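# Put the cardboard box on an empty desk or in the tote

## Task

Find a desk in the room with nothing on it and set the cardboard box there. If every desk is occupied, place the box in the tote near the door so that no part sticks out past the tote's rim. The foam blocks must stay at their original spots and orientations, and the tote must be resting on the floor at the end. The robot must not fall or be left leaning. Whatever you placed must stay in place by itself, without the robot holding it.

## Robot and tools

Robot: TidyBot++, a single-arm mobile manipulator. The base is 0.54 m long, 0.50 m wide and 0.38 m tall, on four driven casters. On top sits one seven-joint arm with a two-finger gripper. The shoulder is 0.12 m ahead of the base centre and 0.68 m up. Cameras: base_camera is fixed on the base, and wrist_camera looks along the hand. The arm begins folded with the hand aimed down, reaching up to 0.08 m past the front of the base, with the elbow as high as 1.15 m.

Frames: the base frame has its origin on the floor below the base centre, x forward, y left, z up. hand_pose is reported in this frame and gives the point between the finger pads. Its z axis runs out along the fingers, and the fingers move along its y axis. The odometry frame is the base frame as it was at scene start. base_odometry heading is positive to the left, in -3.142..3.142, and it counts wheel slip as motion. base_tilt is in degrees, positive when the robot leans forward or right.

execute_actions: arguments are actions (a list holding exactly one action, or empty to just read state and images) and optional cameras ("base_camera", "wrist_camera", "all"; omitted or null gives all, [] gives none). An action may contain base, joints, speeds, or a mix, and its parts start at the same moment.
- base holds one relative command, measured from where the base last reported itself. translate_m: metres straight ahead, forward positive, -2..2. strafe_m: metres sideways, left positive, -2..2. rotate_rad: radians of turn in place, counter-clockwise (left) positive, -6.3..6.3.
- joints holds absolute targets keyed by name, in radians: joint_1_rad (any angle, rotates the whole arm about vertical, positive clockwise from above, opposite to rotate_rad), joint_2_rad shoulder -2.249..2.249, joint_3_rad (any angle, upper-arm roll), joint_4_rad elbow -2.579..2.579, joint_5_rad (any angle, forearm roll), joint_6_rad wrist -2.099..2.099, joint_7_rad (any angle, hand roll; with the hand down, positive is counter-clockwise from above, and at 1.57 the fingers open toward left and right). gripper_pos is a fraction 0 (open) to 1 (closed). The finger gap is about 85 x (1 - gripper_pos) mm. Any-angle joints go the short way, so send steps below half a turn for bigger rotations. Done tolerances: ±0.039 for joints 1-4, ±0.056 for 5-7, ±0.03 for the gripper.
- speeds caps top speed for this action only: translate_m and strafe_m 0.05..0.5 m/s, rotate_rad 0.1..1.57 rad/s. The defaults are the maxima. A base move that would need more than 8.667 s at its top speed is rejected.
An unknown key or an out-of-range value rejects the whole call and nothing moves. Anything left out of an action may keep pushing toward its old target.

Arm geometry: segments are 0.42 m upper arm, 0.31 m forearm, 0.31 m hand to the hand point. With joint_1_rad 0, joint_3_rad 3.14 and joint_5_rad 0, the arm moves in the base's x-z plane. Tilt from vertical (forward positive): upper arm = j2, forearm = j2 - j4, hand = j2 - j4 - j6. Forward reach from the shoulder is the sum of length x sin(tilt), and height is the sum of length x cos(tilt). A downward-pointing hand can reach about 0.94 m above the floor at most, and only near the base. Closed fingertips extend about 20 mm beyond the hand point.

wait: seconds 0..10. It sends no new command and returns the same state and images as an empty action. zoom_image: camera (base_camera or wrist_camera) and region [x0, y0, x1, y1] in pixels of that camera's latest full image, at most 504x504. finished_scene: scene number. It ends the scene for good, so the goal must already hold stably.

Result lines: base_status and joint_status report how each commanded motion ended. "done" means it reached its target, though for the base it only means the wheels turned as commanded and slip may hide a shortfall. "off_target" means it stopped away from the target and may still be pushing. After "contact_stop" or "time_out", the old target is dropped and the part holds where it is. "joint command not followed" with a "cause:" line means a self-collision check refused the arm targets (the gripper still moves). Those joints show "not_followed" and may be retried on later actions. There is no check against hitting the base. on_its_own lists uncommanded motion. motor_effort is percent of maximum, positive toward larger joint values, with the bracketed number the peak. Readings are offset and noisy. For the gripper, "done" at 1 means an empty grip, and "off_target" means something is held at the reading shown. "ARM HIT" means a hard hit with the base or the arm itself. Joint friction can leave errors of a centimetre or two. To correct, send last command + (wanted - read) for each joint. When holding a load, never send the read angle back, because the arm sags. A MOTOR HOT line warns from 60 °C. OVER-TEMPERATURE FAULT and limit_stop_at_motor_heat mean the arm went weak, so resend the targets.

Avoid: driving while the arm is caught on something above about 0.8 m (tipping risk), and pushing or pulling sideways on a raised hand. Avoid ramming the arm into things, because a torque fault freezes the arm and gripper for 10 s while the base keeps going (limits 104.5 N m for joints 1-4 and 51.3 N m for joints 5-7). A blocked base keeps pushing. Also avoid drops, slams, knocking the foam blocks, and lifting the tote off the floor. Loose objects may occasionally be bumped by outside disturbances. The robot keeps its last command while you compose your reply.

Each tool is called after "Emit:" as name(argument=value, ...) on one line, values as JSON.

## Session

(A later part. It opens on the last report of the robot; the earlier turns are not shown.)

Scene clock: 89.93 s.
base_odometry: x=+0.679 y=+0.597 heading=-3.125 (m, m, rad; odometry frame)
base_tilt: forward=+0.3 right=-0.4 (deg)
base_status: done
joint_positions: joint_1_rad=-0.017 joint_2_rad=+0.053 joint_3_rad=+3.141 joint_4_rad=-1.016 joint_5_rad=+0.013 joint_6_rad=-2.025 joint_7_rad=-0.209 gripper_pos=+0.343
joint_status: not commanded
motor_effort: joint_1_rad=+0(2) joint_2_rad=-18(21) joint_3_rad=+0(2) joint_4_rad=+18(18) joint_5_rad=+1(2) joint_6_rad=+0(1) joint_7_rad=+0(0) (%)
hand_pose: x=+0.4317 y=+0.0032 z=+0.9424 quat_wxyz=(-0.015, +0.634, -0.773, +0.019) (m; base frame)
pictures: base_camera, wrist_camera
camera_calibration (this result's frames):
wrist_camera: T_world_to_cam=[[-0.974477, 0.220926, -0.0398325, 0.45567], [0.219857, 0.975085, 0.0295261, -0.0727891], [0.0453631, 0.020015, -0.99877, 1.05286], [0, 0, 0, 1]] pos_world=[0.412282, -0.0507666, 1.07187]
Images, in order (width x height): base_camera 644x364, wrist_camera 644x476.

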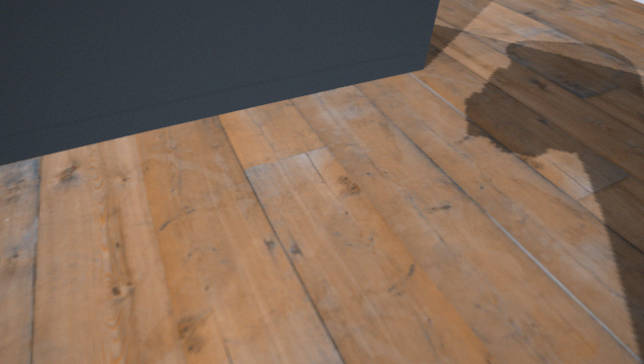

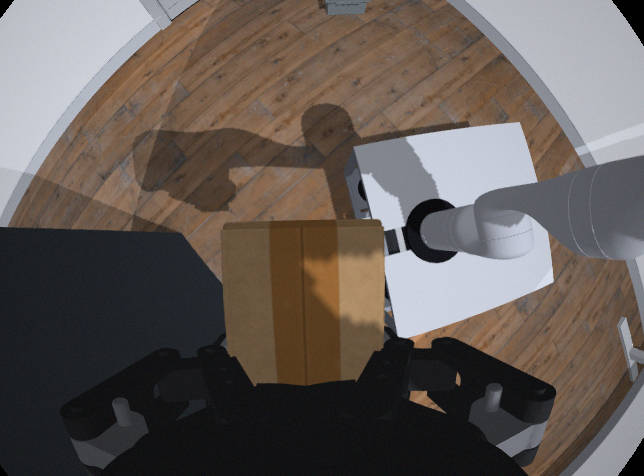

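Emit:
execute_actions(actions=[{"base":{"rotate_rad":-0.47}}], cameras=[])

Emit:
execute_actions(actions=[{"base":{"strafe_m":-0.2}}], cameras=[])

Emit:
execute_actions(actions=[{"base":{"translate_m":0.6}}], cameras=["base_camera"])

Scene clock: 91.47 s.
base_odometry: x=+0.679 y=+0.597 heading=+2.689 (m, m, rad; odometry frame)
base_tilt: forward=+0.3 right=-0.4 (deg)
base_status: done
joint_positions: joint_1_rad=-0.012 joint_2_rad=+0.053 joint_3_rad=+3.142 joint_4_rad=-1.016 joint_5_rad=+0.013 joint_6_rad=-2.025 joint_7_rad=-0.209 gripper_pos=+0.343
joint_status: not commanded
motor_effort: joint_1_rad=+0(2) joint_2_rad=-18(19) joint_3_rad=+0(2) joint_4_rad=+18(18) joint_5_rad=+1(1) joint_6_rad=+0(0) joint_7_rad=+0(0) (%)
hand_pose: x=+0.4317 y=+0.0013 z=+0.9424 quat_wxyz=(-0.015, +0.632, -0.775, +0.019) (m; base frame)
pictures: none
No camera images: the call's "cameras" was empty. Leave "cameras" out to get every camera's image.

Scene clock: 93.10 s.
base_odometry: x=+0.767 y=+0.777 heading=+2.688 (m, m, rad; odometry frame)
base_tilt: forward=+0.3 right=-0.3 (deg)
base_status: done
joint_positions: joint_1_rad=-0.011 joint_2_rad=+0.053 joint_3_rad=+3.142 joint_4_rad=-1.016 joint_5_rad=+0.013 joint_6_rad=-2.025 joint_7_rad=-0.209 gripper_pos=+0.343
joint_status: not commanded
motor_effort: joint_1_rad=+0(2) joint_2_rad=-17(18) joint_3_rad=+0(2) joint_4_rad=+18(18) joint_5_rad=+1(2) joint_6_rad=+0(0) joint_7_rad=+0(0) (%)
hand_pose: x=+0.4318 y=+0.0008 z=+0.9424 quat_wxyz=(-0.015, +0.631, -0.775, +0.019) (m; base frame)
pictures: none
No camera images: the call's "cameras" was empty. Leave "cameras" out to get every camera's image.

Scene clock: 95.67 s.
base_odometry: x=+0.228 y=+1.040 heading=+2.688 (m, m, rad; odometry frame)
base_tilt: forward=+0.4 right=-0.3 (deg)
base_status: done
joint_positions: joint_1_rad=-0.011 joint_2_rad=+0.053 joint_3_rad=+3.142 joint_4_rad=-1.016 joint_5_rad=+0.013 joint_6_rad=-2.025 joint_7_rad=-0.209 gripper_pos=+0.343
joint_status: not commanded
motor_effort: joint_1_rad=+0(1) joint_2_rad=-18(22) joint_3_rad=+0(1) joint_4_rad=+18(18) joint_5_rad=+0(1) joint_6_rad=+0(1) joint_7_rad=+0(0) (%)
hand_pose: x=+0.4318 y=+0.0008 z=+0.9423 quat_wxyz=(-0.015, +0.631, -0.775, +0.019) (m; base frame)
pictures: base_camera
Images, in order (width x height): base_camera 644x364.

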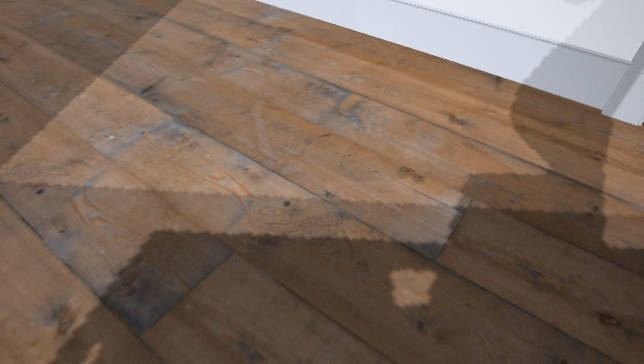

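Emit:
execute_actions(actions=[{"base":{"rotate_rad":0.93}}], cameras=[])

Emit:
execute_actions(actions=[{"base":{"strafe_m":-0.48}}], cameras=[])

Emit:
execute_actions(actions=[{"base":{"translate_m":0.5}}], cameras=["base_camera"])

Scene clock: 97.73 s.
base_odometry: x=+0.228 y=+1.040 heading=-2.666 (m, m, rad; odometry frame)
base_tilt: forward=+0.4 right=-0.3 (deg)
base_status: done
joint_positions: joint_1_rad=-0.011 joint_2_rad=+0.053 joint_3_rad=+3.139 joint_4_rad=-1.016 joint_5_rad=+0.013 joint_6_rad=-2.025 joint_7_rad=-0.209 gripper_pos=+0.343
joint_status: not commanded
motor_effort: joint_1_rad=+0(2) joint_2_rad=-18(20) joint_3_rad=+0(2) joint_4_rad=+18(18) joint_5_rad=+1(1) joint_6_rad=+0(0) joint_7_rad=+0(0) (%)
hand_pose: x=+0.4317 y=+0.0017 z=+0.9423 quat_wxyz=(-0.015, +0.632, -0.774, +0.019) (m; base frame)
pictures: none
No camera images: the call's "cameras" was empty. Leave "cameras" out to get every camera's image.

Scene clock: 100.07 s.
base_odometry: x=+0.007 y=+1.467 heading=-2.665 (m, m, rad; odometry frame)
base_tilt: forward=+0.4 right=-0.3 (deg)
base_status: done
joint_positions: joint_1_rad=-0.010 joint_2_rad=+0.053 joint_3_rad=+3.140 joint_4_rad=-1.016 joint_5_rad=+0.013 joint_6_rad=-2.025 joint_7_rad=-0.209 gripper_pos=+0.343
joint_status: not commanded
motor_effort: joint_1_rad=+0(2) joint_2_rad=-18(18) joint_3_rad=+0(2) joint_4_rad=+18(18) joint_5_rad=+2(2) joint_6_rad=+0(0) joint_7_rad=+0(0) (%)
hand_pose: x=+0.4318 y=+0.0011 z=+0.9423 quat_wxyz=(-0.015, +0.631, -0.775, +0.019) (m; base frame)
pictures: none
No camera images: the call's "cameras" was empty. Leave "cameras" out to get every camera's image.

Scene clock: 102.43 s.
base_odometry: x=-0.438 y=+1.238 heading=-2.666 (m, m, rad; odometry frame)
base_tilt: forward=+0.4 right=-0.4 (deg)
base_status: done
joint_positions: joint_1_rad=-0.010 joint_2_rad=+0.060 joint_3_rad=+3.140 joint_4_rad=-1.015 joint_5_rad=+0.013 joint_6_rad=-2.025 joint_7_rad=-0.209 gripper_pos=+0.343
joint_status: not commanded
motor_effort: joint_1_rad=+1(1) joint_2_rad=-18(23) joint_3_rad=+0(0) joint_4_rad=+18(19) joint_5_rad=+1(0) joint_6_rad=+0(1) joint_7_rad=+0(0) (%)
hand_pose: x=+0.4334 y=+0.0011 z=+0.9403 quat_wxyz=(-0.012, +0.631, -0.775, +0.017) (m; base frame)
pictures: base_camera
Images, in order (width x height): base_camera 644x364.

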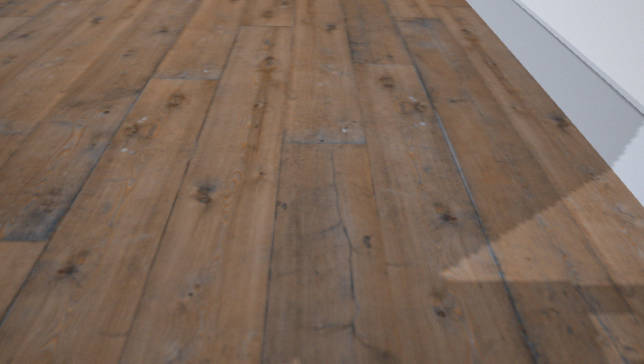

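Emit:
execute_actions(actions=[{"base":{"translate_m":1.3}}])

Scene clock: 106.47 s.
base_odometry: x=-1.594 y=+0.643 heading=-2.666 (m, m, rad; odometry frame)
base_tilt: forward=+0.3 right=-0.4 (deg)
base_status: done
joint_positions: joint_1_rad=-0.010 joint_2_rad=+0.056 joint_3_rad=+3.140 joint_4_rad=-1.015 joint_5_rad=+0.013 joint_6_rad=-2.025 joint_7_rad=-0.209 gripper_pos=+0.343
joint_status: not commanded
motor_effort: joint_1_rad=+1(1) joint_2_rad=-19(21) joint_3_rad=+0(1) joint_4_rad=+18(18) joint_5_rad=+1(1) joint_6_rad=+0(1) joint_7_rad=+0(0) (%)
hand_pose: x=+0.4325 y=+0.0011 z=+0.9414 quat_wxyz=(-0.014, +0.631, -0.775, +0.019) (m; base frame)
pictures: base_camera, wrist_camera
camera_calibration (this result's frames):
wrist_camera: T_world_to_cam=[[-0.973069, 0.227534, -0.0369526, 0.453537], [0.226557, 0.973571, 0.0288313, -0.0731123], [0.0425361, 0.019683, -0.998901, 1.05329], [0, 0, 0, 1]] pos_world=[0.413084, -0.0527471, 1.071]
Images, in order (width x height): base_camera 644x364, wrist_camera 644x476.

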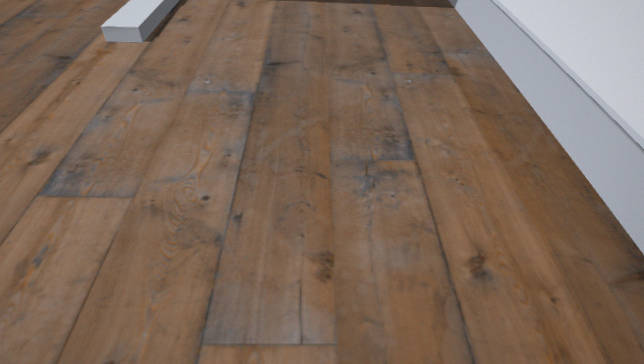

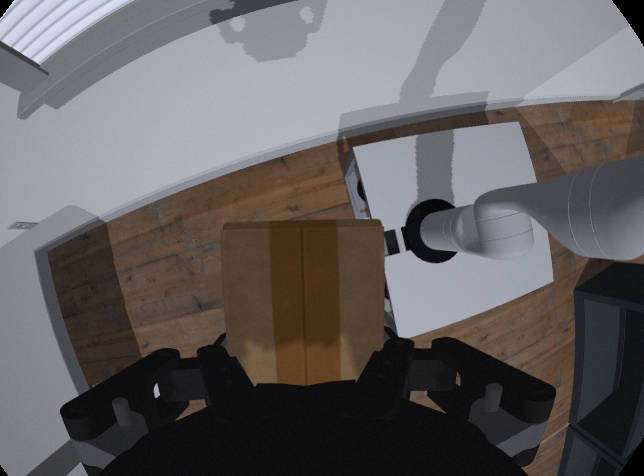

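Emit:
execute_actions(actions=[{"base":{"strafe_m":0.7},"joints":{"joint_2_rad":0.15,"joint_4_rad":-0.6,"joint_6_rad":-1.75,"joint_1_rad":0}}])

Scene clock: 109.37 s.
base_odometry: x=-1.274 y=+0.021 heading=-2.667 (m, m, rad; odometry frame)
base_tilt: forward=+0.4 right=-0.4 (deg)
base_status: done
joint_positions: joint_1_rad=-0.010 joint_2_rad=+0.133 joint_3_rad=+3.140 joint_4_rad=-0.625 joint_5_rad=+0.013 joint_6_rad=-1.785 joint_7_rad=-0.209 gripper_pos=+0.343
joint_status: all done
motor_effort: joint_1_rad=+1(3) joint_2_rad=-21(22) joint_3_rad=+0(2) joint_4_rad=+17(19) joint_5_rad=+0(2) joint_6_rad=+5(6) joint_7_rad=+1(1) (%)
hand_pose: x=+0.5666 y=+0.0022 z=+1.0697 quat_wxyz=(-0.226, +0.603, -0.741, +0.189) (m; base frame)
pictures: base_camera, wrist_camera
camera_calibration (this result's frames):
wrist_camera: T_world_to_cam=[[-0.8092, 0.226504, -0.542117, 1.03603], [0.17415, 0.973703, 0.146879, -0.204869], [0.56113, 0.0244448, -0.827367, 0.698393], [0, 0, 0, 1]] pos_world=[0.482141, -0.0522551, 1.16957]
Images, in order (width x height): base_camera 644x364, wrist_camera 644x476.

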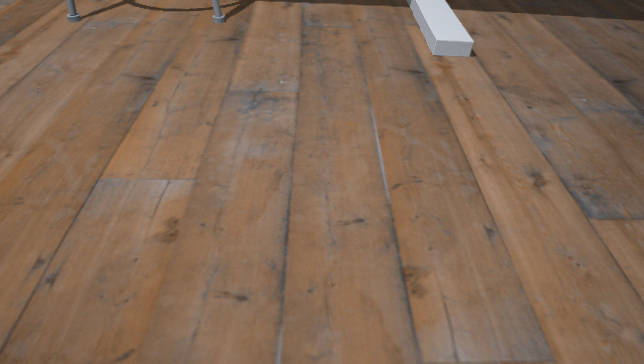

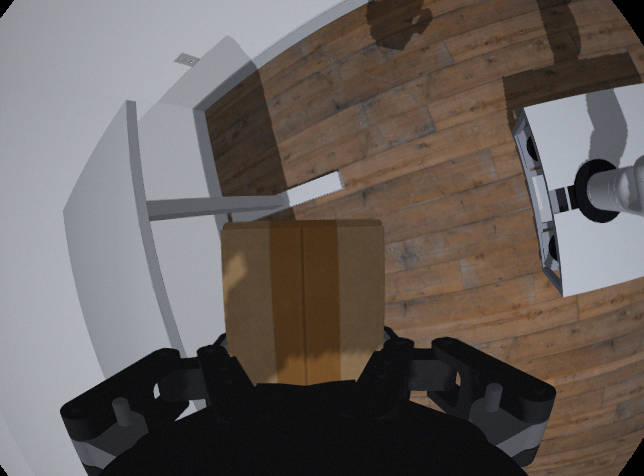

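Emit:
execute_actions(actions=[{"base":{"translate_m":0.6},"speeds":{"translate_m":0.3}}])

Scene clock: 112.47 s.
base_odometry: x=-1.808 y=-0.254 heading=-2.667 (m, m, rad; odometry frame)
base_tilt: forward=+0.4 right=-0.3 (deg)
base_status: done
joint_positions: joint_1_rad=-0.010 joint_2_rad=+0.151 joint_3_rad=+3.140 joint_4_rad=-0.624 joint_5_rad=+0.013 joint_6_rad=-1.784 joint_7_rad=-0.209 gripper_pos=+0.343
joint_status: not commanded
motor_effort: joint_1_rad=+0(1) joint_2_rad=-23(25) joint_3_rad=+0(1) joint_4_rad=+18(19) joint_5_rad=+0(1) joint_6_rad=+5(6) joint_7_rad=+0(0) (%)
hand_pose: x=+0.5734 y=+0.0023 z=+1.0626 quat_wxyz=(-0.221, +0.605, -0.743, +0.184) (m; base frame)
pictures: base_camera, wrist_camera
camera_calibration (this result's frames):
wrist_camera: T_world_to_cam=[[-0.817307, 0.226418, -0.529853, 1.02933], [0.176345, 0.973727, 0.14408, -0.203369], [0.548555, 0.0243205, -0.835761, 0.704801], [0, 0, 0, 1]] pos_world=[0.490518, -0.0521732, 1.16374]
Images, in order (width x height): base_camera 644x364, wrist_camera 644x476.

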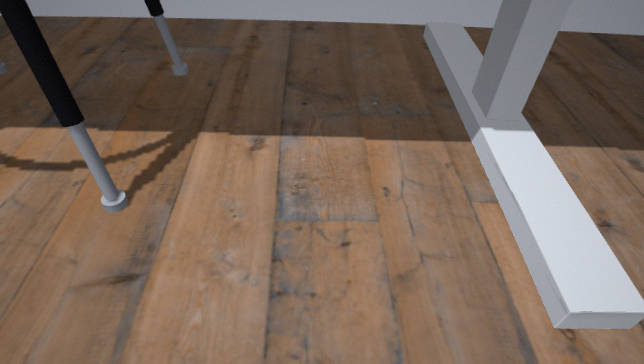

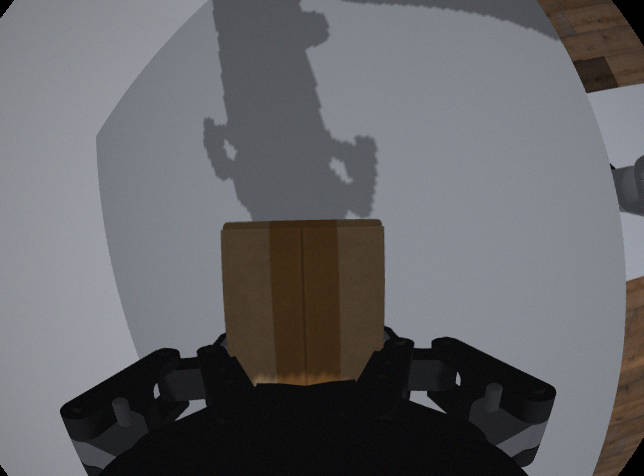

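Emit:
execute_actions(actions=[{"joints":{"joint_2_rad":0.25,"joint_4_rad":-0.69,"joint_6_rad":-1.95}}])

Scene clock: 113.57 s.
base_odometry: x=-1.808 y=-0.254 heading=-2.667 (m, m, rad; odometry frame)
base_tilt: forward=+0.4 right=-0.3 (deg)
base_status: not commanded
joint_positions: joint_1_rad=-0.010 joint_2_rad=+0.255 joint_3_rad=+3.140 joint_4_rad=-0.681 joint_5_rad=+0.013 joint_6_rad=-1.924 joint_7_rad=-0.209 gripper_pos=+0.343
joint_status: all done
motor_effort: joint_1_rad=+0(0) joint_2_rad=-27(30) joint_3_rad=+0(0) joint_4_rad=+18(20) joint_5_rad=+1(1) joint_6_rad=+2(5) joint_7_rad=+0(1) (%)
hand_pose: x=+0.5647 y=+0.0023 z=+0.9761 quat_wxyz=(-0.106, +0.625, -0.768, +0.092) (m; base frame)
pictures: base_camera, wrist_camera
camera_calibration (this result's frames):
wrist_camera: T_world_to_cam=[[-0.937759, 0.226811, -0.262993, 0.783877], [0.212244, 0.973691, 0.0829304, -0.14998], [0.274883, 0.02195, -0.961227, 0.914336], [0, 0, 0, 1]] pos_world=[0.515584, -0.0518272, 1.09748]
Images, in order (width x height): base_camera 644x364, wrist_camera 644x476.

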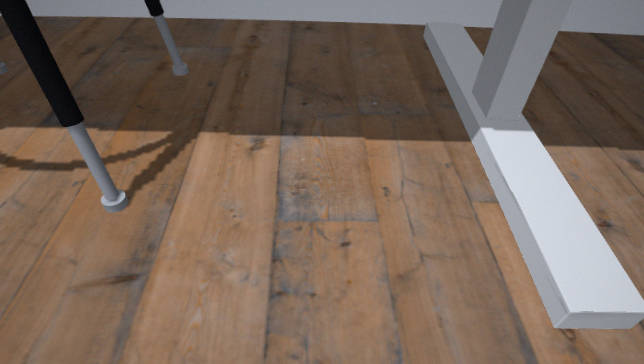

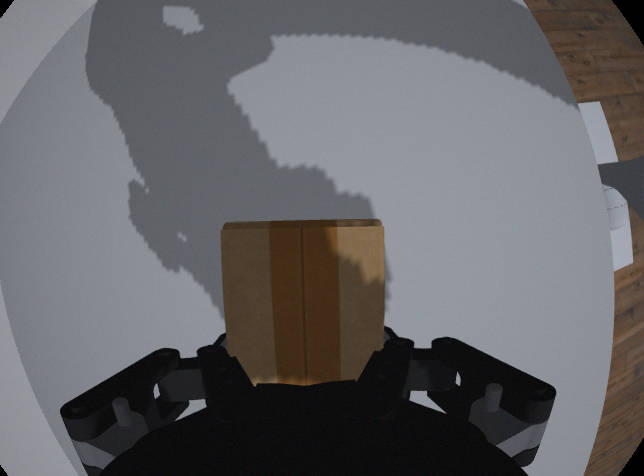

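Lower another ~3.5 cm, more vertical.

Emit:
execute_actions(actions=[{"joints":{"joint_2_rad":0.30,"joint_4_rad":-0.72,"joint_6_rad":-2.08}}], cameras=["wrist_camera"])

Scene clock: 114.50 s.
base_odometry: x=-1.808 y=-0.254 heading=-2.667 (m, m, rad; odometry frame)
base_tilt: forward=+0.4 right=-0.3 (deg)
base_status: not commanded
joint_positions: joint_1_rad=-0.010 joint_2_rad=+0.254 joint_3_rad=+3.140 joint_4_rad=-0.676 joint_5_rad=+0.013 joint_6_rad=-2.023 joint_7_rad=-0.209 gripper_pos=+0.343
joint_status: joint_2_rad off_target (ended at +0.254, target +0.300); joint_4_rad off_target (ended at -0.676, target -0.720); joint_6_rad off_target (ended at -2.023, target -2.080)
motor_effort: joint_1_rad=+1(1) joint_2_rad=-15(26) joint_3_rad=+0(0) joint_4_rad=+7(18) joint_5_rad=-2(2) joint_6_rad=-3(4) joint_7_rad=-1(1) (%)
hand_pose: x=+0.5352 y=+0.0022 z=+0.9711 quat_wxyz=(-0.070, +0.628, -0.772, +0.063) (m; base frame)
pictures: wrist_camera
camera_calibration (this result's frames):
wrist_camera: T_world_to_cam=[[-0.957818, 0.22772, -0.175297, 0.680498], [0.219975, 0.97349, 0.0626801, -0.127613], [0.184923, 0.0214752, -0.982518, 0.986452], [0, 0, 0, 1]] pos_world=[0.497446, -0.0519175, 1.0965]
Images, in order (width x height): wrist_camera 644x476.

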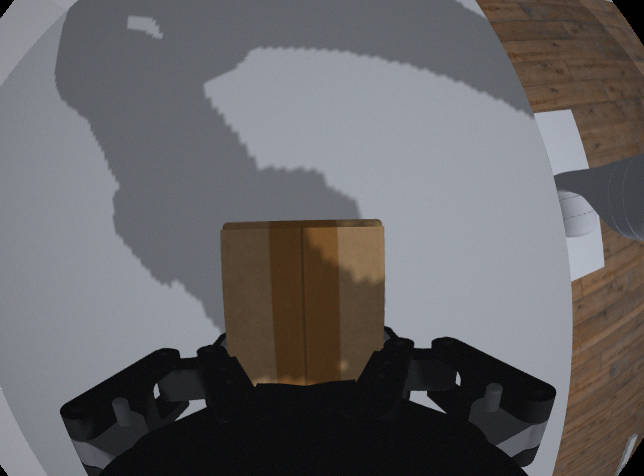

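Touching. Release and lift.

Emit:
execute_actions(actions=[{"joints":{"joint_2_rad":0.27,"joint_4_rad":-0.69,"joint_6_rad":-2.04,"gripper_pos":0}}], cameras=[])

Emit:
execute_actions(actions=[{"joints":{"joint_2_rad":0.1,"joint_4_rad":-0.6,"joint_6_rad":-2.0}}], cameras=[])

Emit:
execute_actions(actions=[{"base":{"translate_m":-0.45}}], cameras=["wrist_camera"])

Scene clock: 115.70 s.
base_odometry: x=-1.808 y=-0.254 heading=-2.667 (m, m, rad; odometry frame)
base_tilt: forward=+0.4 right=-0.3 (deg)
base_status: not commanded
joint_positions: joint_1_rad=-0.010 joint_2_rad=+0.259 joint_3_rad=+3.140 joint_4_rad=-0.678 joint_5_rad=+0.013 joint_6_rad=-2.023 joint_7_rad=-0.209 gripper_pos=+0.000
joint_status: all done
motor_effort: joint_1_rad=+0(0) joint_2_rad=-24(26) joint_3_rad=+0(0) joint_4_rad=+17(17) joint_5_rad=+1(0) joint_6_rad=+1(4) joint_7_rad=+0(1) (%)
hand_pose: x=+0.5362 y=+0.0022 z=+0.9687 quat_wxyz=(-0.067, +0.629, -0.772, +0.061) (m; base frame)
pictures: none
No camera images: the call's "cameras" was empty. Leave "cameras" out to get every camera's image.

Scene clock: 117.10 s.
base_odometry: x=-1.808 y=-0.254 heading=-2.667 (m, m, rad; odometry frame)
base_tilt: forward=+0.4 right=-0.4 (deg)
base_status: not commanded
joint_positions: joint_1_rad=-0.010 joint_2_rad=+0.094 joint_3_rad=+3.140 joint_4_rad=-0.614 joint_5_rad=+0.013 joint_6_rad=-2.023 joint_7_rad=-0.209 gripper_pos=+0.000
joint_status: all done
motor_effort: joint_1_rad=+0(0) joint_2_rad=-18(28) joint_3_rad=+0(1) joint_4_rad=+15(19) joint_5_rad=+1(0) joint_6_rad=+3(2) joint_7_rad=+0(0) (%)
hand_pose: x=+0.4873 y=+0.0017 z=+1.0540 quat_wxyz=(-0.156, +0.618, -0.760, +0.131) (m; base frame)
pictures: none
No camera images: the call's "cameras" was empty. Leave "cameras" out to get every camera's image.

Scene clock: 119.47 s.
base_odometry: x=-1.407 y=-0.048 heading=-2.667 (m, m, rad; odometry frame)
base_tilt: forward=+0.3 right=-0.4 (deg)
base_status: done
joint_positions: joint_1_rad=-0.010 joint_2_rad=+0.092 joint_3_rad=+3.140 joint_4_rad=-0.614 joint_5_rad=+0.013 joint_6_rad=-2.023 joint_7_rad=-0.209 gripper_pos=+0.000
joint_status: not commanded
motor_effort: joint_1_rad=+0(4) joint_2_rad=-17(21) joint_3_rad=+0(2) joint_4_rad=+15(16) joint_5_rad=+0(1) joint_6_rad=+2(4) joint_7_rad=+0(1) (%)
hand_pose: x=+0.4865 y=+0.0017 z=+1.0547 quat_wxyz=(-0.156, +0.617, -0.760, +0.132) (m; base frame)
pictures: wrist_camera
camera_calibration (this result's frames):
wrist_camera: T_world_to_cam=[[-0.895055, 0.22836, -0.383051, 0.837234], [0.200319, 0.973289, 0.112162, -0.164311], [0.398433, 0.0236586, -0.916892, 0.904485], [0, 0, 0, 1]] pos_world=[0.421908, -0.0526667, 1.16845]
Images, in order (width x height): wrist_camera 644x476.

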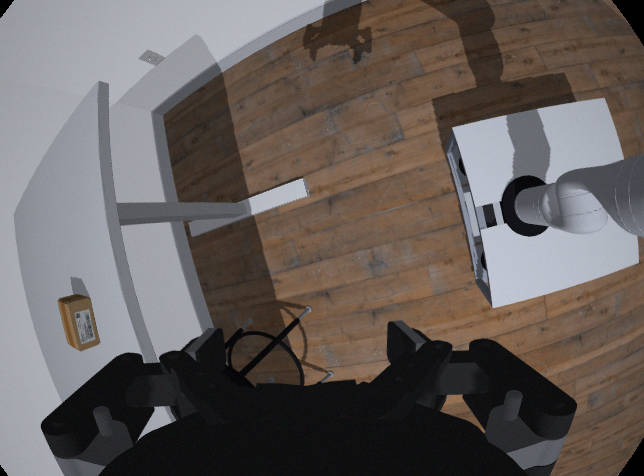

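Emit:
finished_scene(scene=1)

The scene is finished: the task was done.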